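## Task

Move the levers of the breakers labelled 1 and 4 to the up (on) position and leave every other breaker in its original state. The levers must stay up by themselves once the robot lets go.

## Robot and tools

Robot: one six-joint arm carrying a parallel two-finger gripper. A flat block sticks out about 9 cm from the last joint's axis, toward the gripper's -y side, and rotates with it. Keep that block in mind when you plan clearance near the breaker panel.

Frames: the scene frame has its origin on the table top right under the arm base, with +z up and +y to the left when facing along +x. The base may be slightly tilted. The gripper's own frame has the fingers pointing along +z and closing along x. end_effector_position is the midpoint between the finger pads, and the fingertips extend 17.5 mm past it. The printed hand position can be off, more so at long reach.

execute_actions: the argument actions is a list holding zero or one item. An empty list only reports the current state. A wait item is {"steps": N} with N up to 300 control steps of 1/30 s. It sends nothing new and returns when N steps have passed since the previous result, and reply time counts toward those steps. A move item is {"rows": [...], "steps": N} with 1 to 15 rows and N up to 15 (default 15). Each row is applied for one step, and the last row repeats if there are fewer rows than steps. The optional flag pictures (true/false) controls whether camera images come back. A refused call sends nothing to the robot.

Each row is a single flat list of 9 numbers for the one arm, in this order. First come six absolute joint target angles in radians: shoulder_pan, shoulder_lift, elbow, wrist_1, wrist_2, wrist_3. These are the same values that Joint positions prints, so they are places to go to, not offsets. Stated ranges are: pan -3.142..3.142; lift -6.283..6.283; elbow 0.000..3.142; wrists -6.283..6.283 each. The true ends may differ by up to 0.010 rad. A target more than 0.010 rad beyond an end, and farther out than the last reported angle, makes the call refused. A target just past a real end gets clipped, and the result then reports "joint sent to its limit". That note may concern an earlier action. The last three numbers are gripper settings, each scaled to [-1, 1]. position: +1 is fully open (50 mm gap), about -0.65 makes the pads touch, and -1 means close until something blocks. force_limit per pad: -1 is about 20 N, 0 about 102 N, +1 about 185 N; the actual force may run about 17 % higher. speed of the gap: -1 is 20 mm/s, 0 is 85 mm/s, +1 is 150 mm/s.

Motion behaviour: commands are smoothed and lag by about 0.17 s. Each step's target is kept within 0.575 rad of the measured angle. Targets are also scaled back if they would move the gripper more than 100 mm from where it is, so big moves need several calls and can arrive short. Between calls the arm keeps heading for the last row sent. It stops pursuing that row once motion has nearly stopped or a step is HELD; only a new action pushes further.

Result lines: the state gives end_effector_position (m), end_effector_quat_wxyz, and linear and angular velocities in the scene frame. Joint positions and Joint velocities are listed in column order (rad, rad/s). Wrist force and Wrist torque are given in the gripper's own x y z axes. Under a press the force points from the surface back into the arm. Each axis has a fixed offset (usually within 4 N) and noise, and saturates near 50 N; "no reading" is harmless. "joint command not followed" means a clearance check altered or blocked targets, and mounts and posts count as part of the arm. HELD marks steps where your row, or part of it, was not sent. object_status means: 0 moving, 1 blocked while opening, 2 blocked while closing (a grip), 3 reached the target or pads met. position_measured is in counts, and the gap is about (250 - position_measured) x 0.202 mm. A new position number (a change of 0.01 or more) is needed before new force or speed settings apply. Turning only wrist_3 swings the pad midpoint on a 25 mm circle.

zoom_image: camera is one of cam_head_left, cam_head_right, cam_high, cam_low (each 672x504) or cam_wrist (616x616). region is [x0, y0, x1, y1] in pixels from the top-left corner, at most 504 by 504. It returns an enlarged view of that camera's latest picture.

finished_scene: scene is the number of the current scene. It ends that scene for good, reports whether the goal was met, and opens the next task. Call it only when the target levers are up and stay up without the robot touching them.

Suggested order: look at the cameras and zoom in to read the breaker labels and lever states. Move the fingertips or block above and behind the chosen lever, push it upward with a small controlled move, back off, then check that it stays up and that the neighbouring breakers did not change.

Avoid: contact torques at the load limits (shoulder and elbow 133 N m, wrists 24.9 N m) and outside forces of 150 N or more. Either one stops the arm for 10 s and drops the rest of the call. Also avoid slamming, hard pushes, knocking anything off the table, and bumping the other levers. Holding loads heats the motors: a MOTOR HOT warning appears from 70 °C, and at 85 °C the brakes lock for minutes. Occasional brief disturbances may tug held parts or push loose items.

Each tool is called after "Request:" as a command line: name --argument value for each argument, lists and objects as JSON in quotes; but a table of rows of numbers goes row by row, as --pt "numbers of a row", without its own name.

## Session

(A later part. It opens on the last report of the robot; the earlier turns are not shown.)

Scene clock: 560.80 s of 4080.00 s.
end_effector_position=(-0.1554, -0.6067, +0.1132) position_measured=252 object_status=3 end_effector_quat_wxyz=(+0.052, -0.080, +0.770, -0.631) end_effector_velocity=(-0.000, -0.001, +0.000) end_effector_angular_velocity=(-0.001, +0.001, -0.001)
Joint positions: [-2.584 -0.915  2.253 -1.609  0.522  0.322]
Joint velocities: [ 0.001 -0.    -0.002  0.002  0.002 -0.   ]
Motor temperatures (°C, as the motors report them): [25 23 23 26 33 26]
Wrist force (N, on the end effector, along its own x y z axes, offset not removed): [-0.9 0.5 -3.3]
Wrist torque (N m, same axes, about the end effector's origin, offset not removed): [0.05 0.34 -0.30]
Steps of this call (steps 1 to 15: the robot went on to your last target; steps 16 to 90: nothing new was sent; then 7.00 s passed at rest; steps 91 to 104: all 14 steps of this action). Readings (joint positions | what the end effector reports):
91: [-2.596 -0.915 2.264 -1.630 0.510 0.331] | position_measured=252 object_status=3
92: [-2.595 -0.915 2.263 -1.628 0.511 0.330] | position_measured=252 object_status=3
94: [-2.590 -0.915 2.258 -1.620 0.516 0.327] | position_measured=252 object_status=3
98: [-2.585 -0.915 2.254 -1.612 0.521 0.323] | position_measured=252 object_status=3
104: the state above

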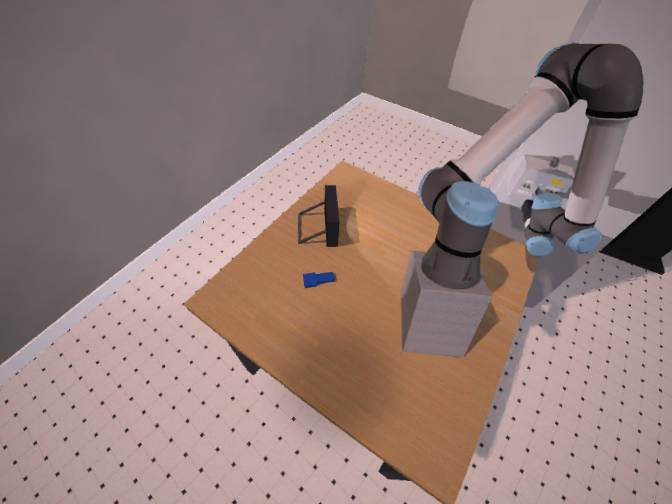

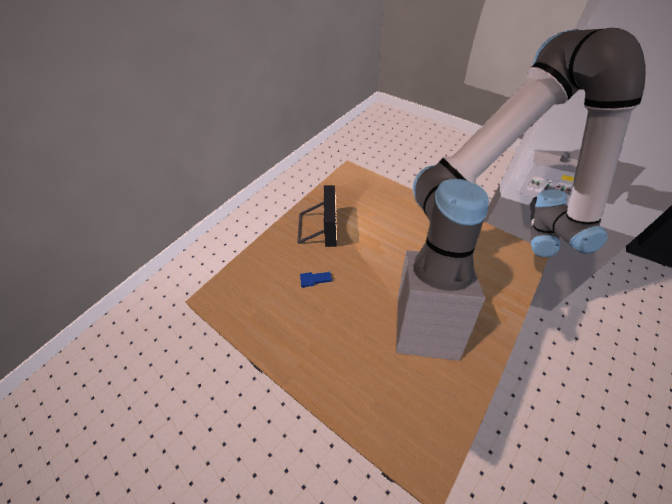

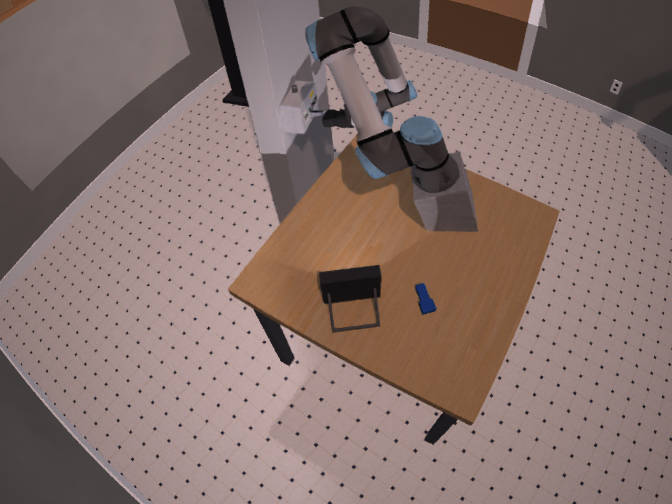

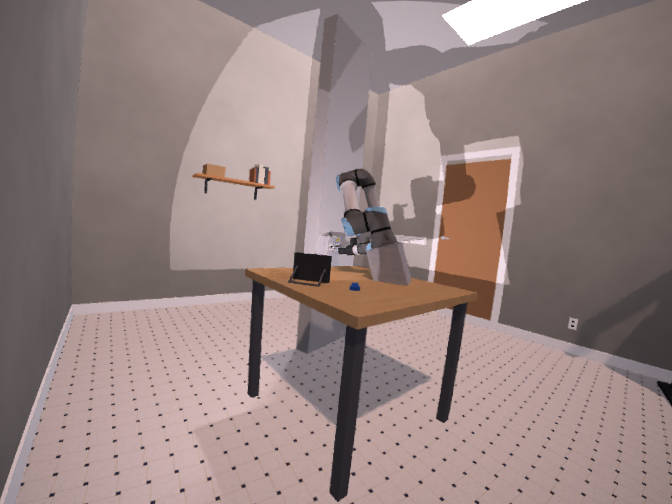

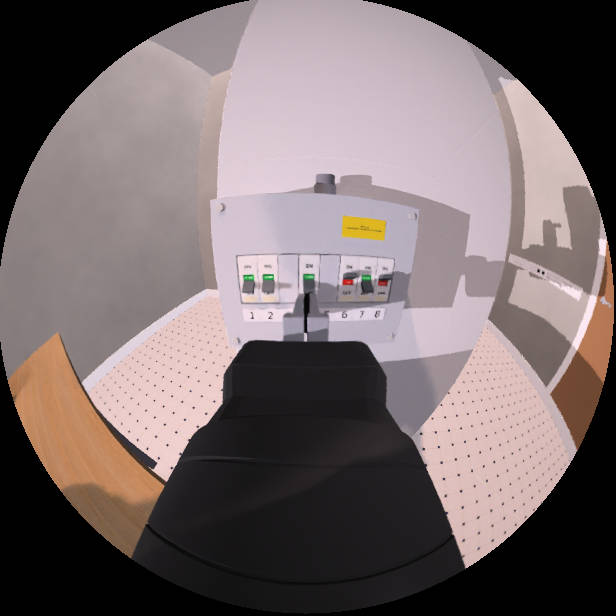

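Request:
execute_actions --actions '[{"rows": [[-2.579,-0.916,2.248,-1.600,0.527,0.318,-1,-0.5,0],[-2.574,-0.9165,2.243,-1.592,0.532,0.314,-1,-0.5,0]], "steps": 14}]'

Request:
zoom_image --camera "cam_wrist" --region '[240, 240, 380, 345]'

Request:
zoom_image --camera "cam_high" --region '[280, 80, 340, 135]'

Scene clock: 577.47 s of 4080.00 s.
end_effector_position=(-0.1547, -0.6094, +0.1123) position_measured=252 object_status=3 end_effector_quat_wxyz=(+0.051, -0.079, +0.770, -0.631) end_effector_velocity=(+0.000, -0.000, +0.000) end_effector_angular_velocity=(-0.000, +0.001, +0.001)
Joint positions: [-2.577 -0.916  2.246 -1.594  0.531  0.315]
Joint velocities: [ 0.001 -0.    -0.     0.     0.    -0.001]
Motor temperatures (°C, as the motors report them): [25 23 23 26 33 26]
Wrist force (N, on the end effector, along its own x y z axes, offset not removed): [4.5 2.1 -23.0]
Wrist torque (N m, same axes, about the end effector's origin, offset not removed): [0.28 0.01 -0.25]
FORCE FAULT: contact force on the arm reached its limit, and the arm stopped for 10 seconds. The contact can be on any part of the arm, not only on its tool. The arm's remaining commands of this call were not run. The arm holds still and accepts commands again. Move the arm away from the contact; if what it grips holds it there, let go first. Pushing or pulling that hard again can fault the arm again.
The stop began at step 101 of this call (marked STOPPED below). From that step on the arm followed nothing that you had sent. 4 steps, steps kept back included, did not run and will not run. Nothing is kept back now, and the robot has no last target.
Steps of this call (steps 1 to 15: the robot went on to your last target; steps 16 to 90: nothing new was sent; then 3.30 s passed at rest; steps 91 to 100: the first 10 steps of this action; steps 101 to 401: the stop). Readings (joint positions | what the end effector reports):
91: [-2.584 -0.916 2.252 -1.609 0.522 0.322] | position_measured=252 object_status=3
92: [-2.583 -0.916 2.252 -1.607 0.523 0.321] | position_measured=252 object_status=3
94: [-2.579 -0.916 2.248 -1.601 0.527 0.318] | position_measured=252 object_status=3
98: [-2.576 -0.916 2.245 -1.594 0.531 0.315] | position_measured=252 object_status=3
101: [-2.576 -0.916 2.245 -1.593 0.531 0.315] | position_measured=252 object_status=3 STOPPED
401: the state above

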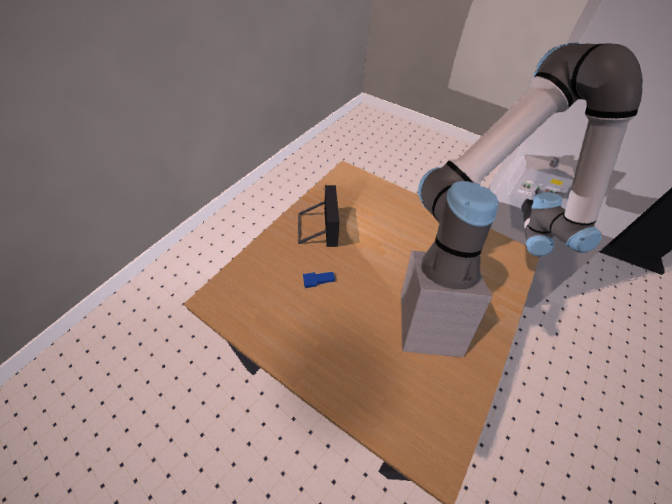

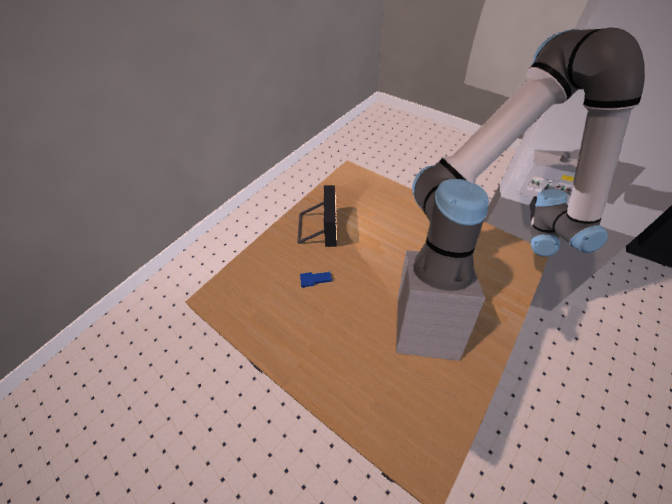

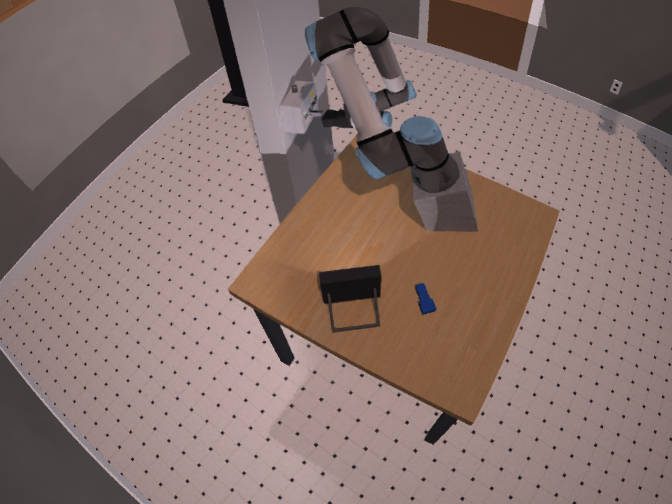

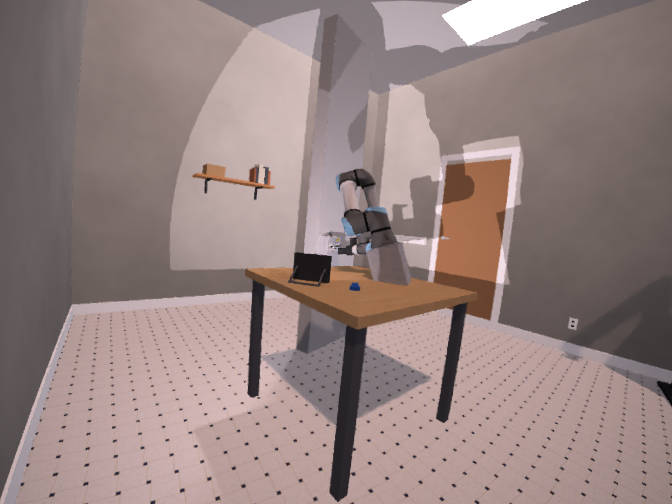

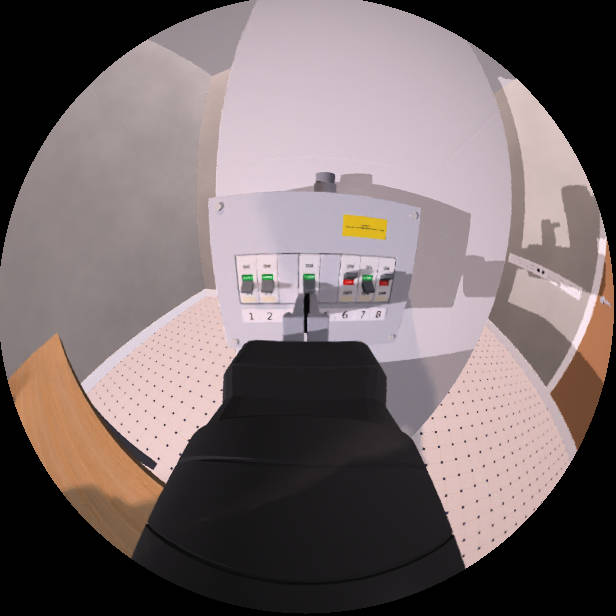

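Region (240, 240, 380, 345) of cam_wrist's 616x616 image, scaled by 3.600, with more detail than that image has; it fills the top 378 rows of this view, and the rest is white.

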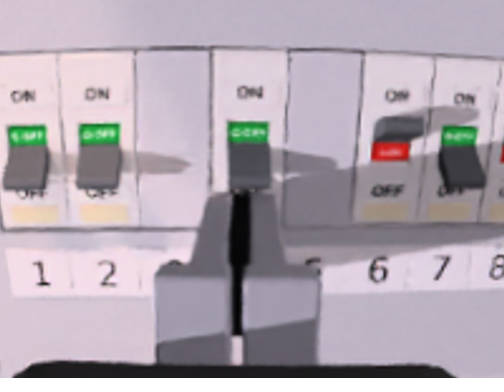

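Region (280, 80, 340, 135) of cam_high's 672x504 image, scaled by 8.400, with more detail than that image has; it fills the top 462 rows of this view, and the rest is white.

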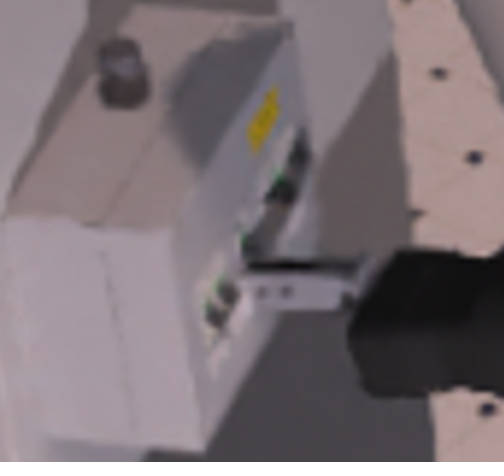

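Request:
execute_actions --actions '[{"rows": [[-2.585,-0.9155,2.2535,-1.611,0.521,0.323,-1,-0.5,0]], "steps": 10}]' --pictures false

Request:
execute_actions --actions '[{"rows": [[-2.587,-0.9215,2.2552,-1.608,0.519,0.324,-1,-0.5,0],[-2.589,-0.927,2.257,-1.6045,0.5175,0.325,-1,-0.5,0]], "steps": 12}]' --pictures false

Request:
execute_actions --actions '[{"rows": [[-2.5905,-0.933,2.2587,-1.601,0.516,0.326,-1,-0.5,0],[-2.592,-0.939,2.2605,-1.598,0.514,0.327,-1,-0.5,0]], "steps": 12}]'

Request:
zoom_image --camera "cam_wrist" --region '[240, 240, 380, 345]'

Scene clock: 614.30 s of 4080.00 s.
end_effector_position=(-0.1554, -0.6065, +0.1133) position_measured=252 object_status=3 end_effector_quat_wxyz=(+0.052, -0.080, +0.770, -0.631) end_effector_velocity=(-0.001, +0.001, +0.001) end_effector_angular_velocity=(-0.002, -0.000, +0.001)
Joint positions: [-2.584 -0.916  2.253 -1.61   0.521  0.323]
Joint velocities: [-0.005  0.001  0.002 -0.009 -0.005  0.005]
Motor temperatures (°C, as the motors report them): [25 23 23 26 33 26]
Wrist force (N, on the end effector, along its own x y z axes, offset not removed): [-0.6 -0.7 -1.8]
Wrist torque (N m, same axes, about the end effector's origin, offset not removed): [-0.25 0.13 -0.30]
Steps of this call (steps 1 to 90: nothing new was sent; then 33.50 s passed at rest; steps 91 to 100: all 10 steps of this action). Readings (joint positions | what the end effector reports):
91: [-2.577 -0.916 2.246 -1.594 0.530 0.315] | position_measured=252 object_status=3
92: [-2.578 -0.916 2.247 -1.597 0.529 0.316] | position_measured=252 object_status=3
94: [-2.581 -0.916 2.250 -1.604 0.525 0.319] | position_measured=252 object_status=3
98: [-2.584 -0.916 2.253 -1.609 0.522 0.322] | position_measured=252 object_status=3
100: the state above

Scene clock: 614.70 s of 4080.00 s.
end_effector_position=(-0.1557, -0.6063, +0.1172) position_measured=252 object_status=3 end_effector_quat_wxyz=(+0.052, -0.080, +0.770, -0.631) end_effector_velocity=(+0.001, -0.000, +0.001) end_effector_angular_velocity=(+0.000, -0.001, +0.001)
Joint positions: [-2.589 -0.927  2.257 -1.605  0.518  0.325]
Joint velocities: [ 0.001 -0.004  0.001  0.003 -0.001  0.001]
Motor temperatures (°C, as the motors report them): [25 23 23 26 33 26]
Wrist force (N, on the end effector, along its own x y z axes, offset not removed): [-0.4 8.2 -3.4]
Wrist torque (N m, same axes, about the end effector's origin, offset not removed): [0.08 0.22 -0.25]
Steps of this call (steps 1 to 12: all 12 steps of this action). Readings (joint positions | what the end effector reports):
1: [-2.585 -0.916 2.253 -1.610 0.521 0.323] | position_measured=252 object_status=3
2: [-2.585 -0.917 2.254 -1.610 0.521 0.323] | position_measured=252 object_status=3
4: [-2.587 -0.921 2.255 -1.608 0.519 0.324] | position_measured=252 object_status=3
8: [-2.588 -0.925 2.257 -1.605 0.518 0.325] | position_measured=252 object_status=3
12: the state above

Scene clock: 615.10 s of 4080.00 s.
end_effector_position=(-0.1554, -0.6065, +0.1213) position_measured=252 object_status=3 end_effector_quat_wxyz=(+0.052, -0.080, +0.770, -0.631) end_effector_velocity=(+0.000, -0.000, +0.001) end_effector_angular_velocity=(+0.000, -0.002, +0.000)
Joint positions: [-2.592 -0.939  2.26  -1.598  0.514  0.327]
Joint velocities: [-0.    -0.003  0.001  0.002 -0.001  0.003]
Motor temperatures (°C, as the motors report them): [25 23 23 26 33 26]
Wrist force (N, on the end effector, along its own x y z axes, offset not removed): [-1.9 2.3 -1.8]
Wrist torque (N m, same axes, about the end effector's origin, offset not removed): [0.02 0.46 -0.23]
Steps of this call (steps 1 to 12: all 12 steps of this action). Readings (joint positions | what the end effector reports):
1: [-2.589 -0.927 2.257 -1.605 0.518 0.325] | position_measured=252 object_status=3
2: [-2.589 -0.928 2.257 -1.604 0.517 0.325] | position_measured=252 object_status=3
4: [-2.590 -0.933 2.259 -1.601 0.516 0.326] | position_measured=252 object_status=3
8: [-2.592 -0.938 2.260 -1.599 0.514 0.327] | position_measured=252 object_status=3
12: the state above

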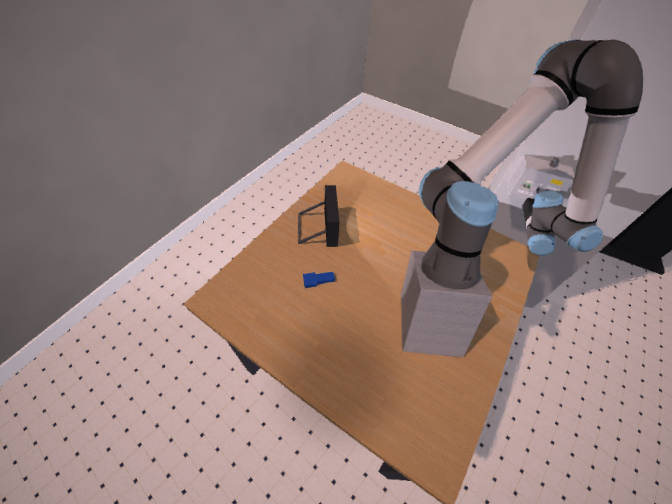

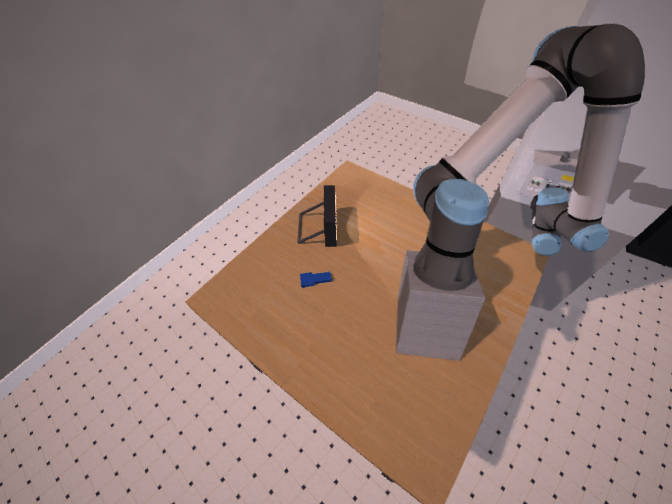

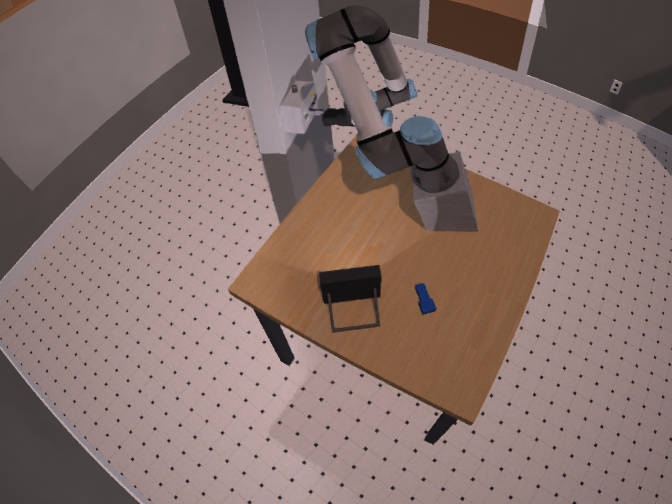

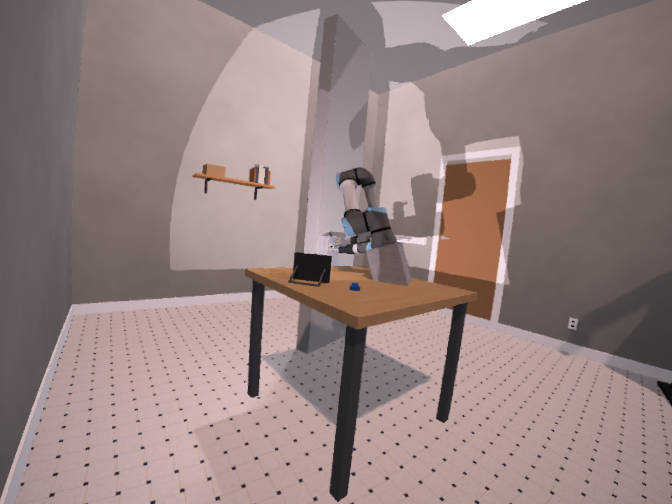

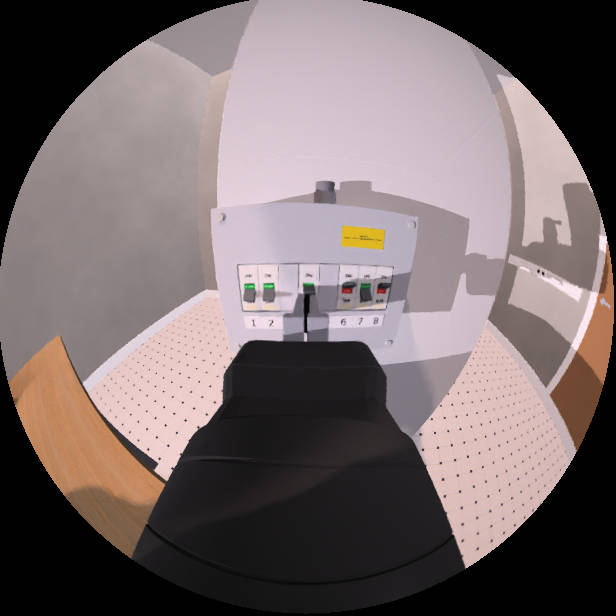

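Region (240, 240, 380, 345) of cam_wrist's 616x616 image, scaled by 3.600, with more detail than that image has; it fills the top 378 rows of this view, and the rest is white.

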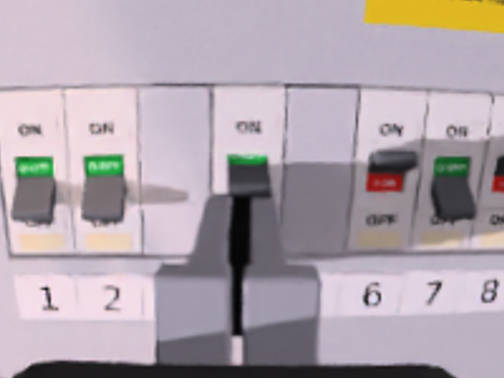

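The lever is lifting. Continuing upward in small steps.

Request:
execute_actions --actions '[{"rows": [[-2.594,-0.945,2.2622,-1.595,0.512,0.328,-1,-0.5,0],[-2.596,-0.9505,2.264,-1.5915,0.5105,0.329,-1,-0.5,0]], "steps": 12}]'

Request:
zoom_image --camera "cam_wrist" --region '[240, 240, 380, 345]'

Scene clock: 620.07 s of 4080.00 s.
end_effector_position=(-0.1556, -0.6064, +0.1253) position_measured=252 object_status=3 end_effector_quat_wxyz=(+0.052, -0.080, +0.770, -0.631) end_effector_velocity=(-0.001, -0.000, +0.002) end_effector_angular_velocity=(-0.002, +0.003, +0.001)
Joint positions: [-2.596 -0.95   2.264 -1.592  0.511  0.329]
Joint velocities: [-0.001 -0.004 -0.     0.001 -0.001 -0.001]
Motor temperatures (°C, as the motors report them): [25 23 23 26 33 26]
Wrist force (N, on the end effector, along its own x y z axes, offset not removed): [0.0 1.2 -1.4]
Wrist torque (N m, same axes, about the end effector's origin, offset not removed): [0.14 0.10 -0.20]
Steps of this call (steps 1 to 15: the robot went on to your last target; steps 16 to 90: nothing new was sent; then 1.57 s passed at rest; steps 91 to 102: all 12 steps of this action). Readings (joint positions | what the end effector reports):
91: [-2.592 -0.939 2.261 -1.598 0.514 0.327] | position_measured=252 object_status=3
92: [-2.592 -0.940 2.261 -1.597 0.514 0.327] | position_measured=252 object_status=3
94: [-2.594 -0.945 2.262 -1.595 0.512 0.328] | position_measured=252 object_status=3
98: [-2.596 -0.949 2.264 -1.592 0.511 0.329] | position_measured=252 object_status=3
102: the state above

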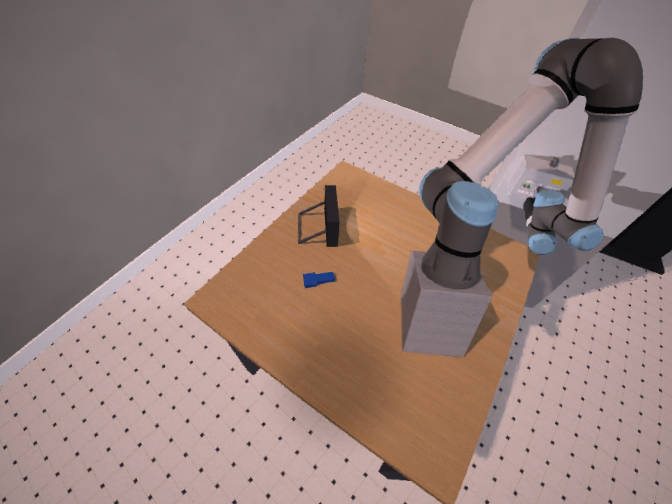

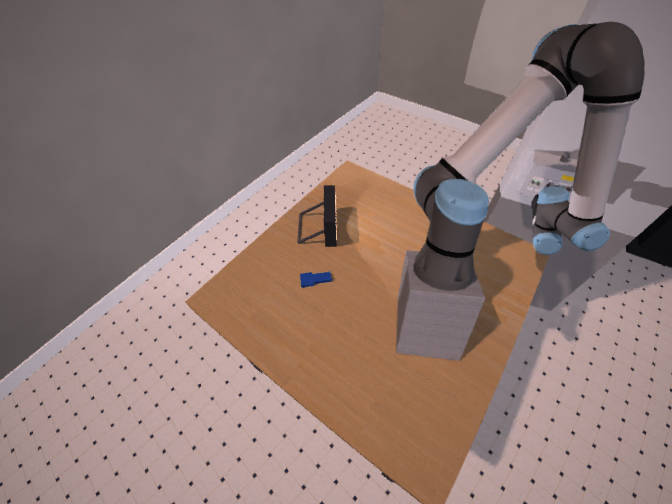

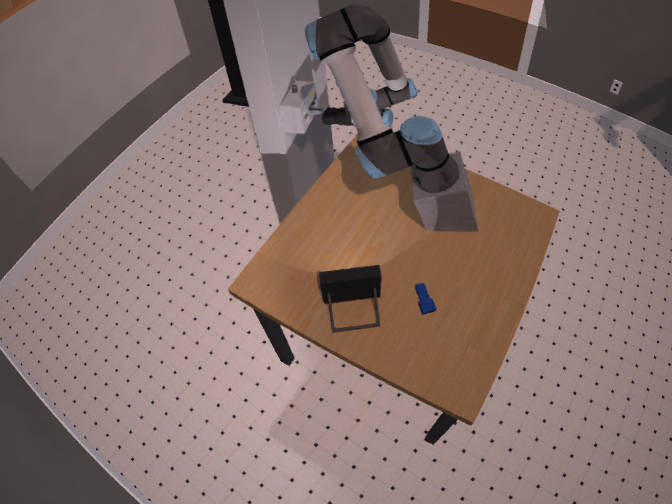

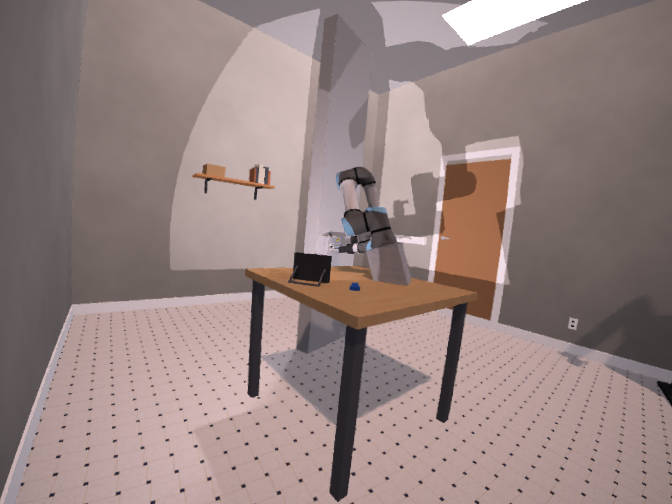

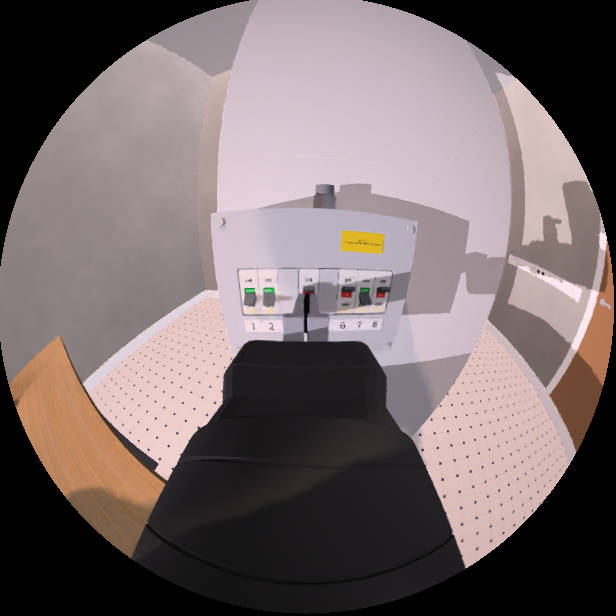

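Region (240, 240, 380, 345) of cam_wrist's 616x616 image, scaled by 3.600, with more detail than that image has; it fills the top 378 rows of this view, and the rest is white.

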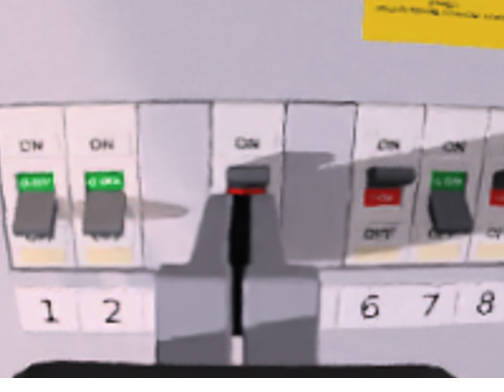

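Request:
execute_actions --actions '[]'

Scene clock: 648.17 s of 4080.00 s.
end_effector_position=(-0.1556, -0.6064, +0.1254) position_measured=252 object_status=3 end_effector_quat_wxyz=(+0.052, -0.080, +0.770, -0.631) end_effector_velocity=(+0.002, +0.000, -0.001) end_effector_angular_velocity=(+0.002, -0.003, +0.002)
Joint positions: [-2.596 -0.95   2.264 -1.591  0.51   0.329]
Joint velocities: [ 0.002 -0.     0.002  0.    -0.001  0.   ]
Motor temperatures (°C, as the motors report them): [25 23 23 26 33 26]
Wrist force (N, on the end effector, along its own x y z axes, offset not removed): [-1.2 2.1 -1.6]
Wrist torque (N m, same axes, about the end effector's origin, offset not removed): [0.29 0.17 -0.19]
Steps of this call (steps 1 to 15: the robot went on to your last target; steps 16 to 90: nothing new was sent; then 25.10 s passed at rest). Readings (joint positions | what the end effector reports):
1: [-2.596 -0.950 2.264 -1.592 0.511 0.329] | position_measured=252 object_status=3
2: [-2.596 -0.950 2.264 -1.592 0.511 0.329] | position_measured=252 object_status=3
4: [-2.596 -0.950 2.264 -1.592 0.511 0.329] | position_measured=252 object_status=3
8: [-2.596 -0.950 2.264 -1.592 0.511 0.329] | position_measured=252 object_status=3
90: the state above
The arm was judged still, so your last target was given up. Only a new action makes it travel on or press farther. Fingers that are still opening or closing keep moving.

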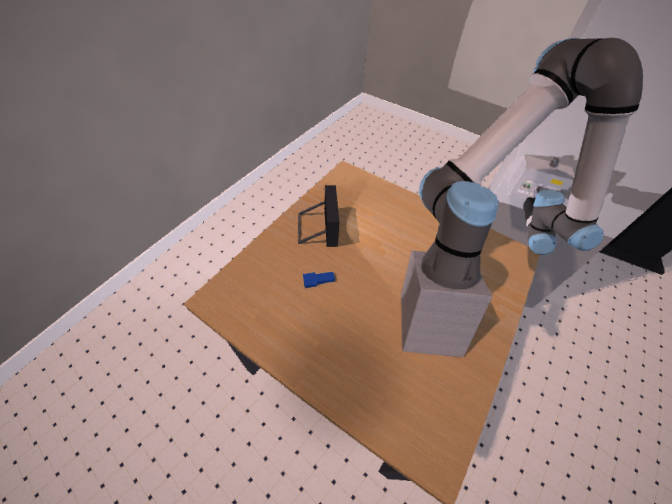

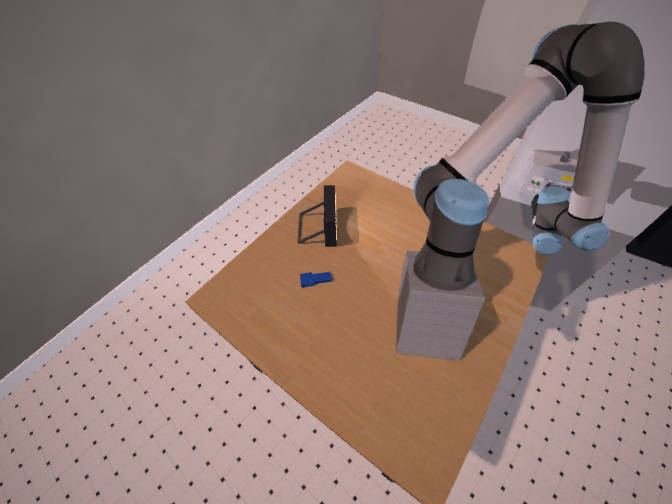

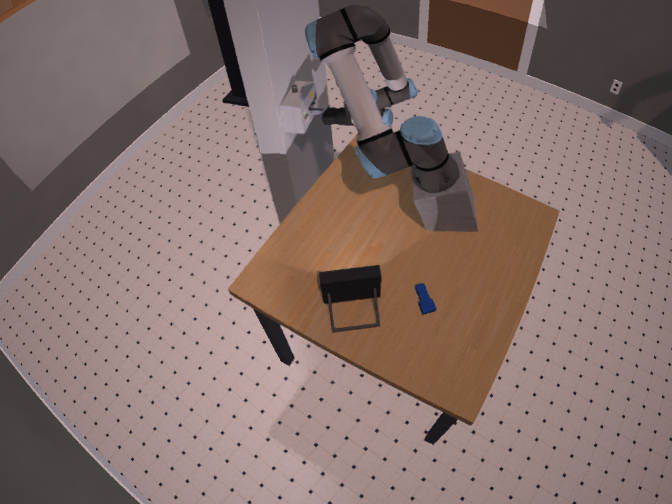

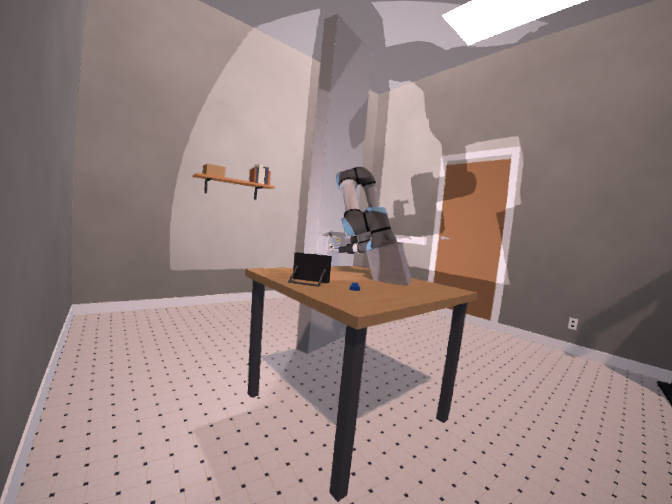

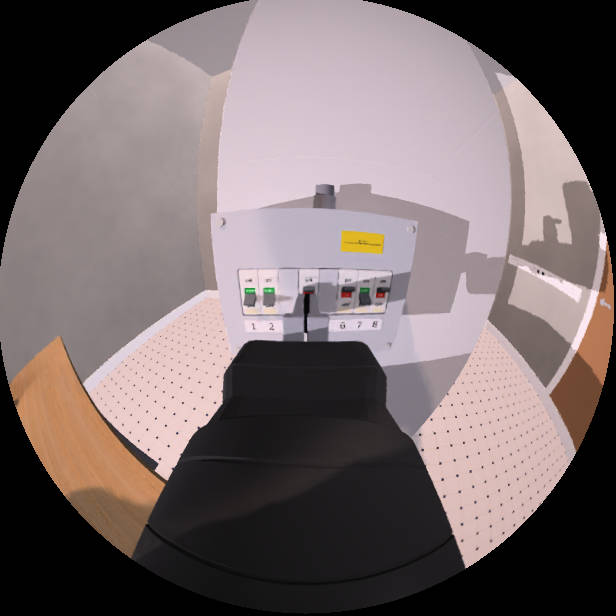

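Request:
execute_actions --actions '[{"rows":[[-2.609,-0.949,2.276,-1.613,0.4985,0.338,-1,-0.5,0],[-2.622,-0.948,2.287,-1.6345,0.4865,0.348,-1,-0.5,0],[-2.634,-0.9465,2.299,-1.656,0.4745,0.357,-1,-0.5,0],[-2.647,-0.945,2.310,-1.6775,0.4625,0.366,-1,-0.5,0]],"steps":15}]' --pictures false

Request:
execute_actions --actions '[{"rows":[[-2.63,-0.946,2.325,-1.685,0.48,0.356,-1,-0.5,0],[-2.61,-0.9475,2.34,-1.69,0.50,0.345,-1,-0.5,0],[-2.59,-0.949,2.355,-1.693,0.52,0.334,-1,-0.5,0],[-2.57,-0.9505,2.37,-1.697,0.54,0.322,-1,-0.5,0],[-2.55,-0.952,2.385,-1.70,0.555,0.311,-1,-0.5,0],[-2.54,-0.952,2.394,-1.702,0.565,0.305,-1,-0.5,0]],"steps":15}]'

Scene clock: 701.80 s of 4080.00 s.
end_effector_position=(-0.1611, -0.5868, +0.1282) position_measured=252 object_status=3 end_effector_quat_wxyz=(+0.052, -0.080, +0.769, -0.633) end_effector_velocity=(-0.002, +0.003, +0.001) end_effector_angular_velocity=(-0.001, +0.000, -0.000)
Joint positions: [-2.646 -0.945  2.309 -1.676  0.463  0.365]
Joint velocities: [-0.009  0.001  0.006 -0.014 -0.008  0.007]
Motor temperatures (°C, as the motors report them): [25 23 23 26 33 26]
Wrist force (N, on the end effector, along its own x y z axes, offset not removed): [0.0 -0.1 -1.0]
Wrist torque (N m, same axes, about the end effector's origin, offset not removed): [-0.04 0.07 -0.22]
Steps of this call (steps 1 to 90: nothing new was sent; then 50.13 s passed at rest; steps 91 to 105: all 15 steps of this action). Readings (joint positions | what the end effector reports):
91: [-2.596 -0.950 2.264 -1.592 0.510 0.329] | position_measured=252 object_status=3
92: [-2.599 -0.950 2.266 -1.595 0.508 0.331] | position_measured=252 object_status=3
94: [-2.611 -0.949 2.278 -1.615 0.497 0.340] | position_measured=252 object_status=3
98: [-2.637 -0.946 2.301 -1.661 0.472 0.359] | position_measured=252 object_status=3
105: the state above

Scene clock: 702.30 s of 4080.00 s.
end_effector_position=(-0.1011, -0.5796, +0.1152) position_measured=252 object_status=3 end_effector_quat_wxyz=(+0.052, -0.081, +0.768, -0.633) end_effector_velocity=(+0.015, +0.003, -0.003) end_effector_angular_velocity=(+0.002, -0.000, +0.001)
Joint positions: [-2.542 -0.952  2.392 -1.702  0.563  0.306]
Joint velocities: [ 0.027 -0.002  0.02  -0.005  0.024 -0.015]
Motor temperatures (°C, as the motors report them): [25 23 23 26 33 26]
Wrist force (N, on the end effector, along its own x y z axes, offset not removed): [-0.2 0.9 -1.6]
Wrist torque (N m, same axes, about the end effector's origin, offset not removed): [0.02 0.13 -0.28]
Steps of this call (steps 1 to 15: all 15 steps of this action). Readings (joint positions | what the end effector reports):
1: [-2.646 -0.945 2.310 -1.677 0.463 0.366] | position_measured=252 object_status=3
2: [-2.644 -0.945 2.313 -1.679 0.466 0.364] | position_measured=252 object_status=3
4: [-2.627 -0.946 2.327 -1.684 0.483 0.354] | position_measured=252 object_status=3
8: [-2.570 -0.950 2.371 -1.696 0.537 0.322] | position_measured=252 object_status=3
15: the state above

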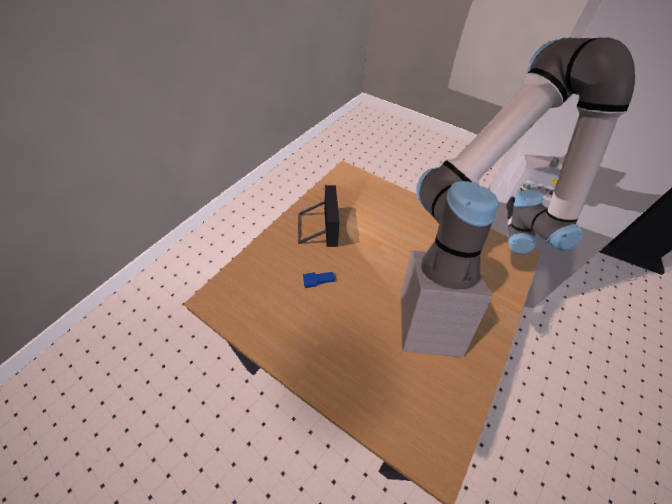

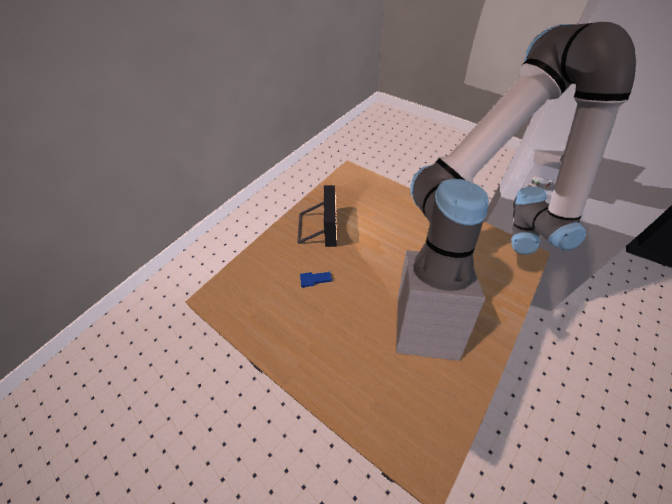

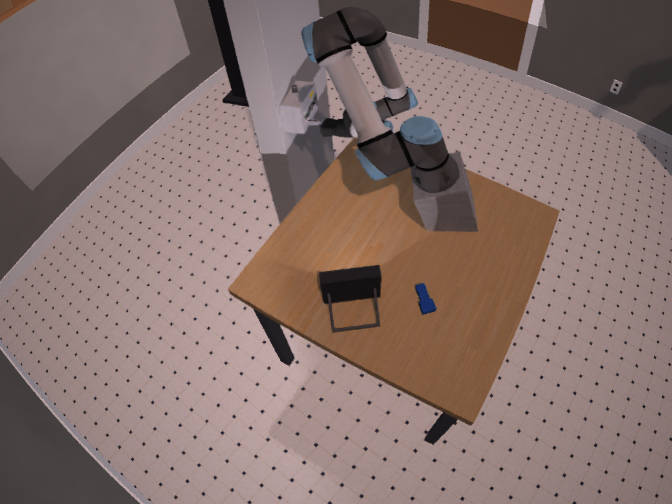

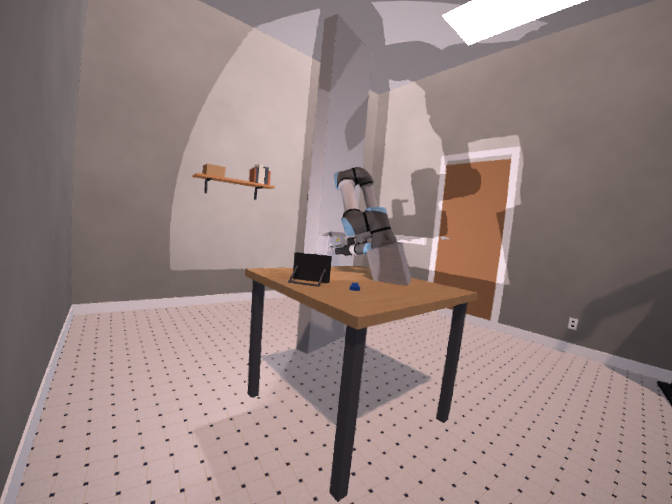

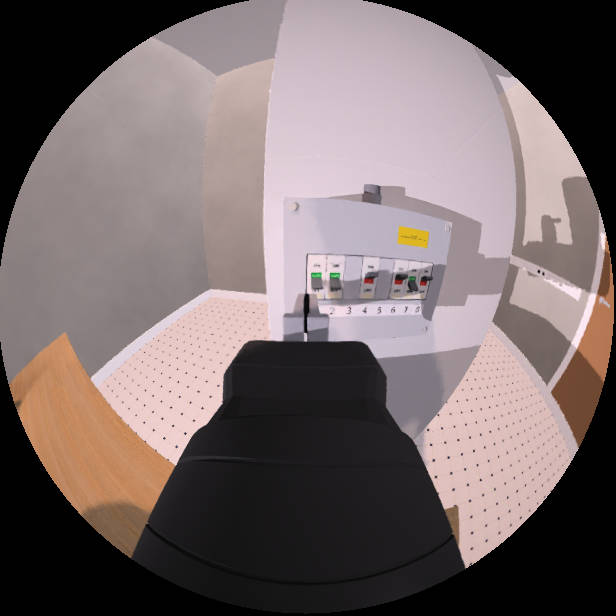

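Request:
zoom_image --camera "cam_wrist" --region '[270,240,410,345]'

Region (270, 240, 410, 345) of cam_wrist's 616x616 image, scaled by 3.600, with more detail than that image has; it fills the top 378 rows of this view, and the rest is white.

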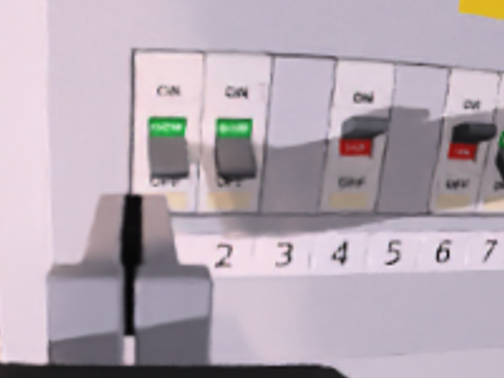

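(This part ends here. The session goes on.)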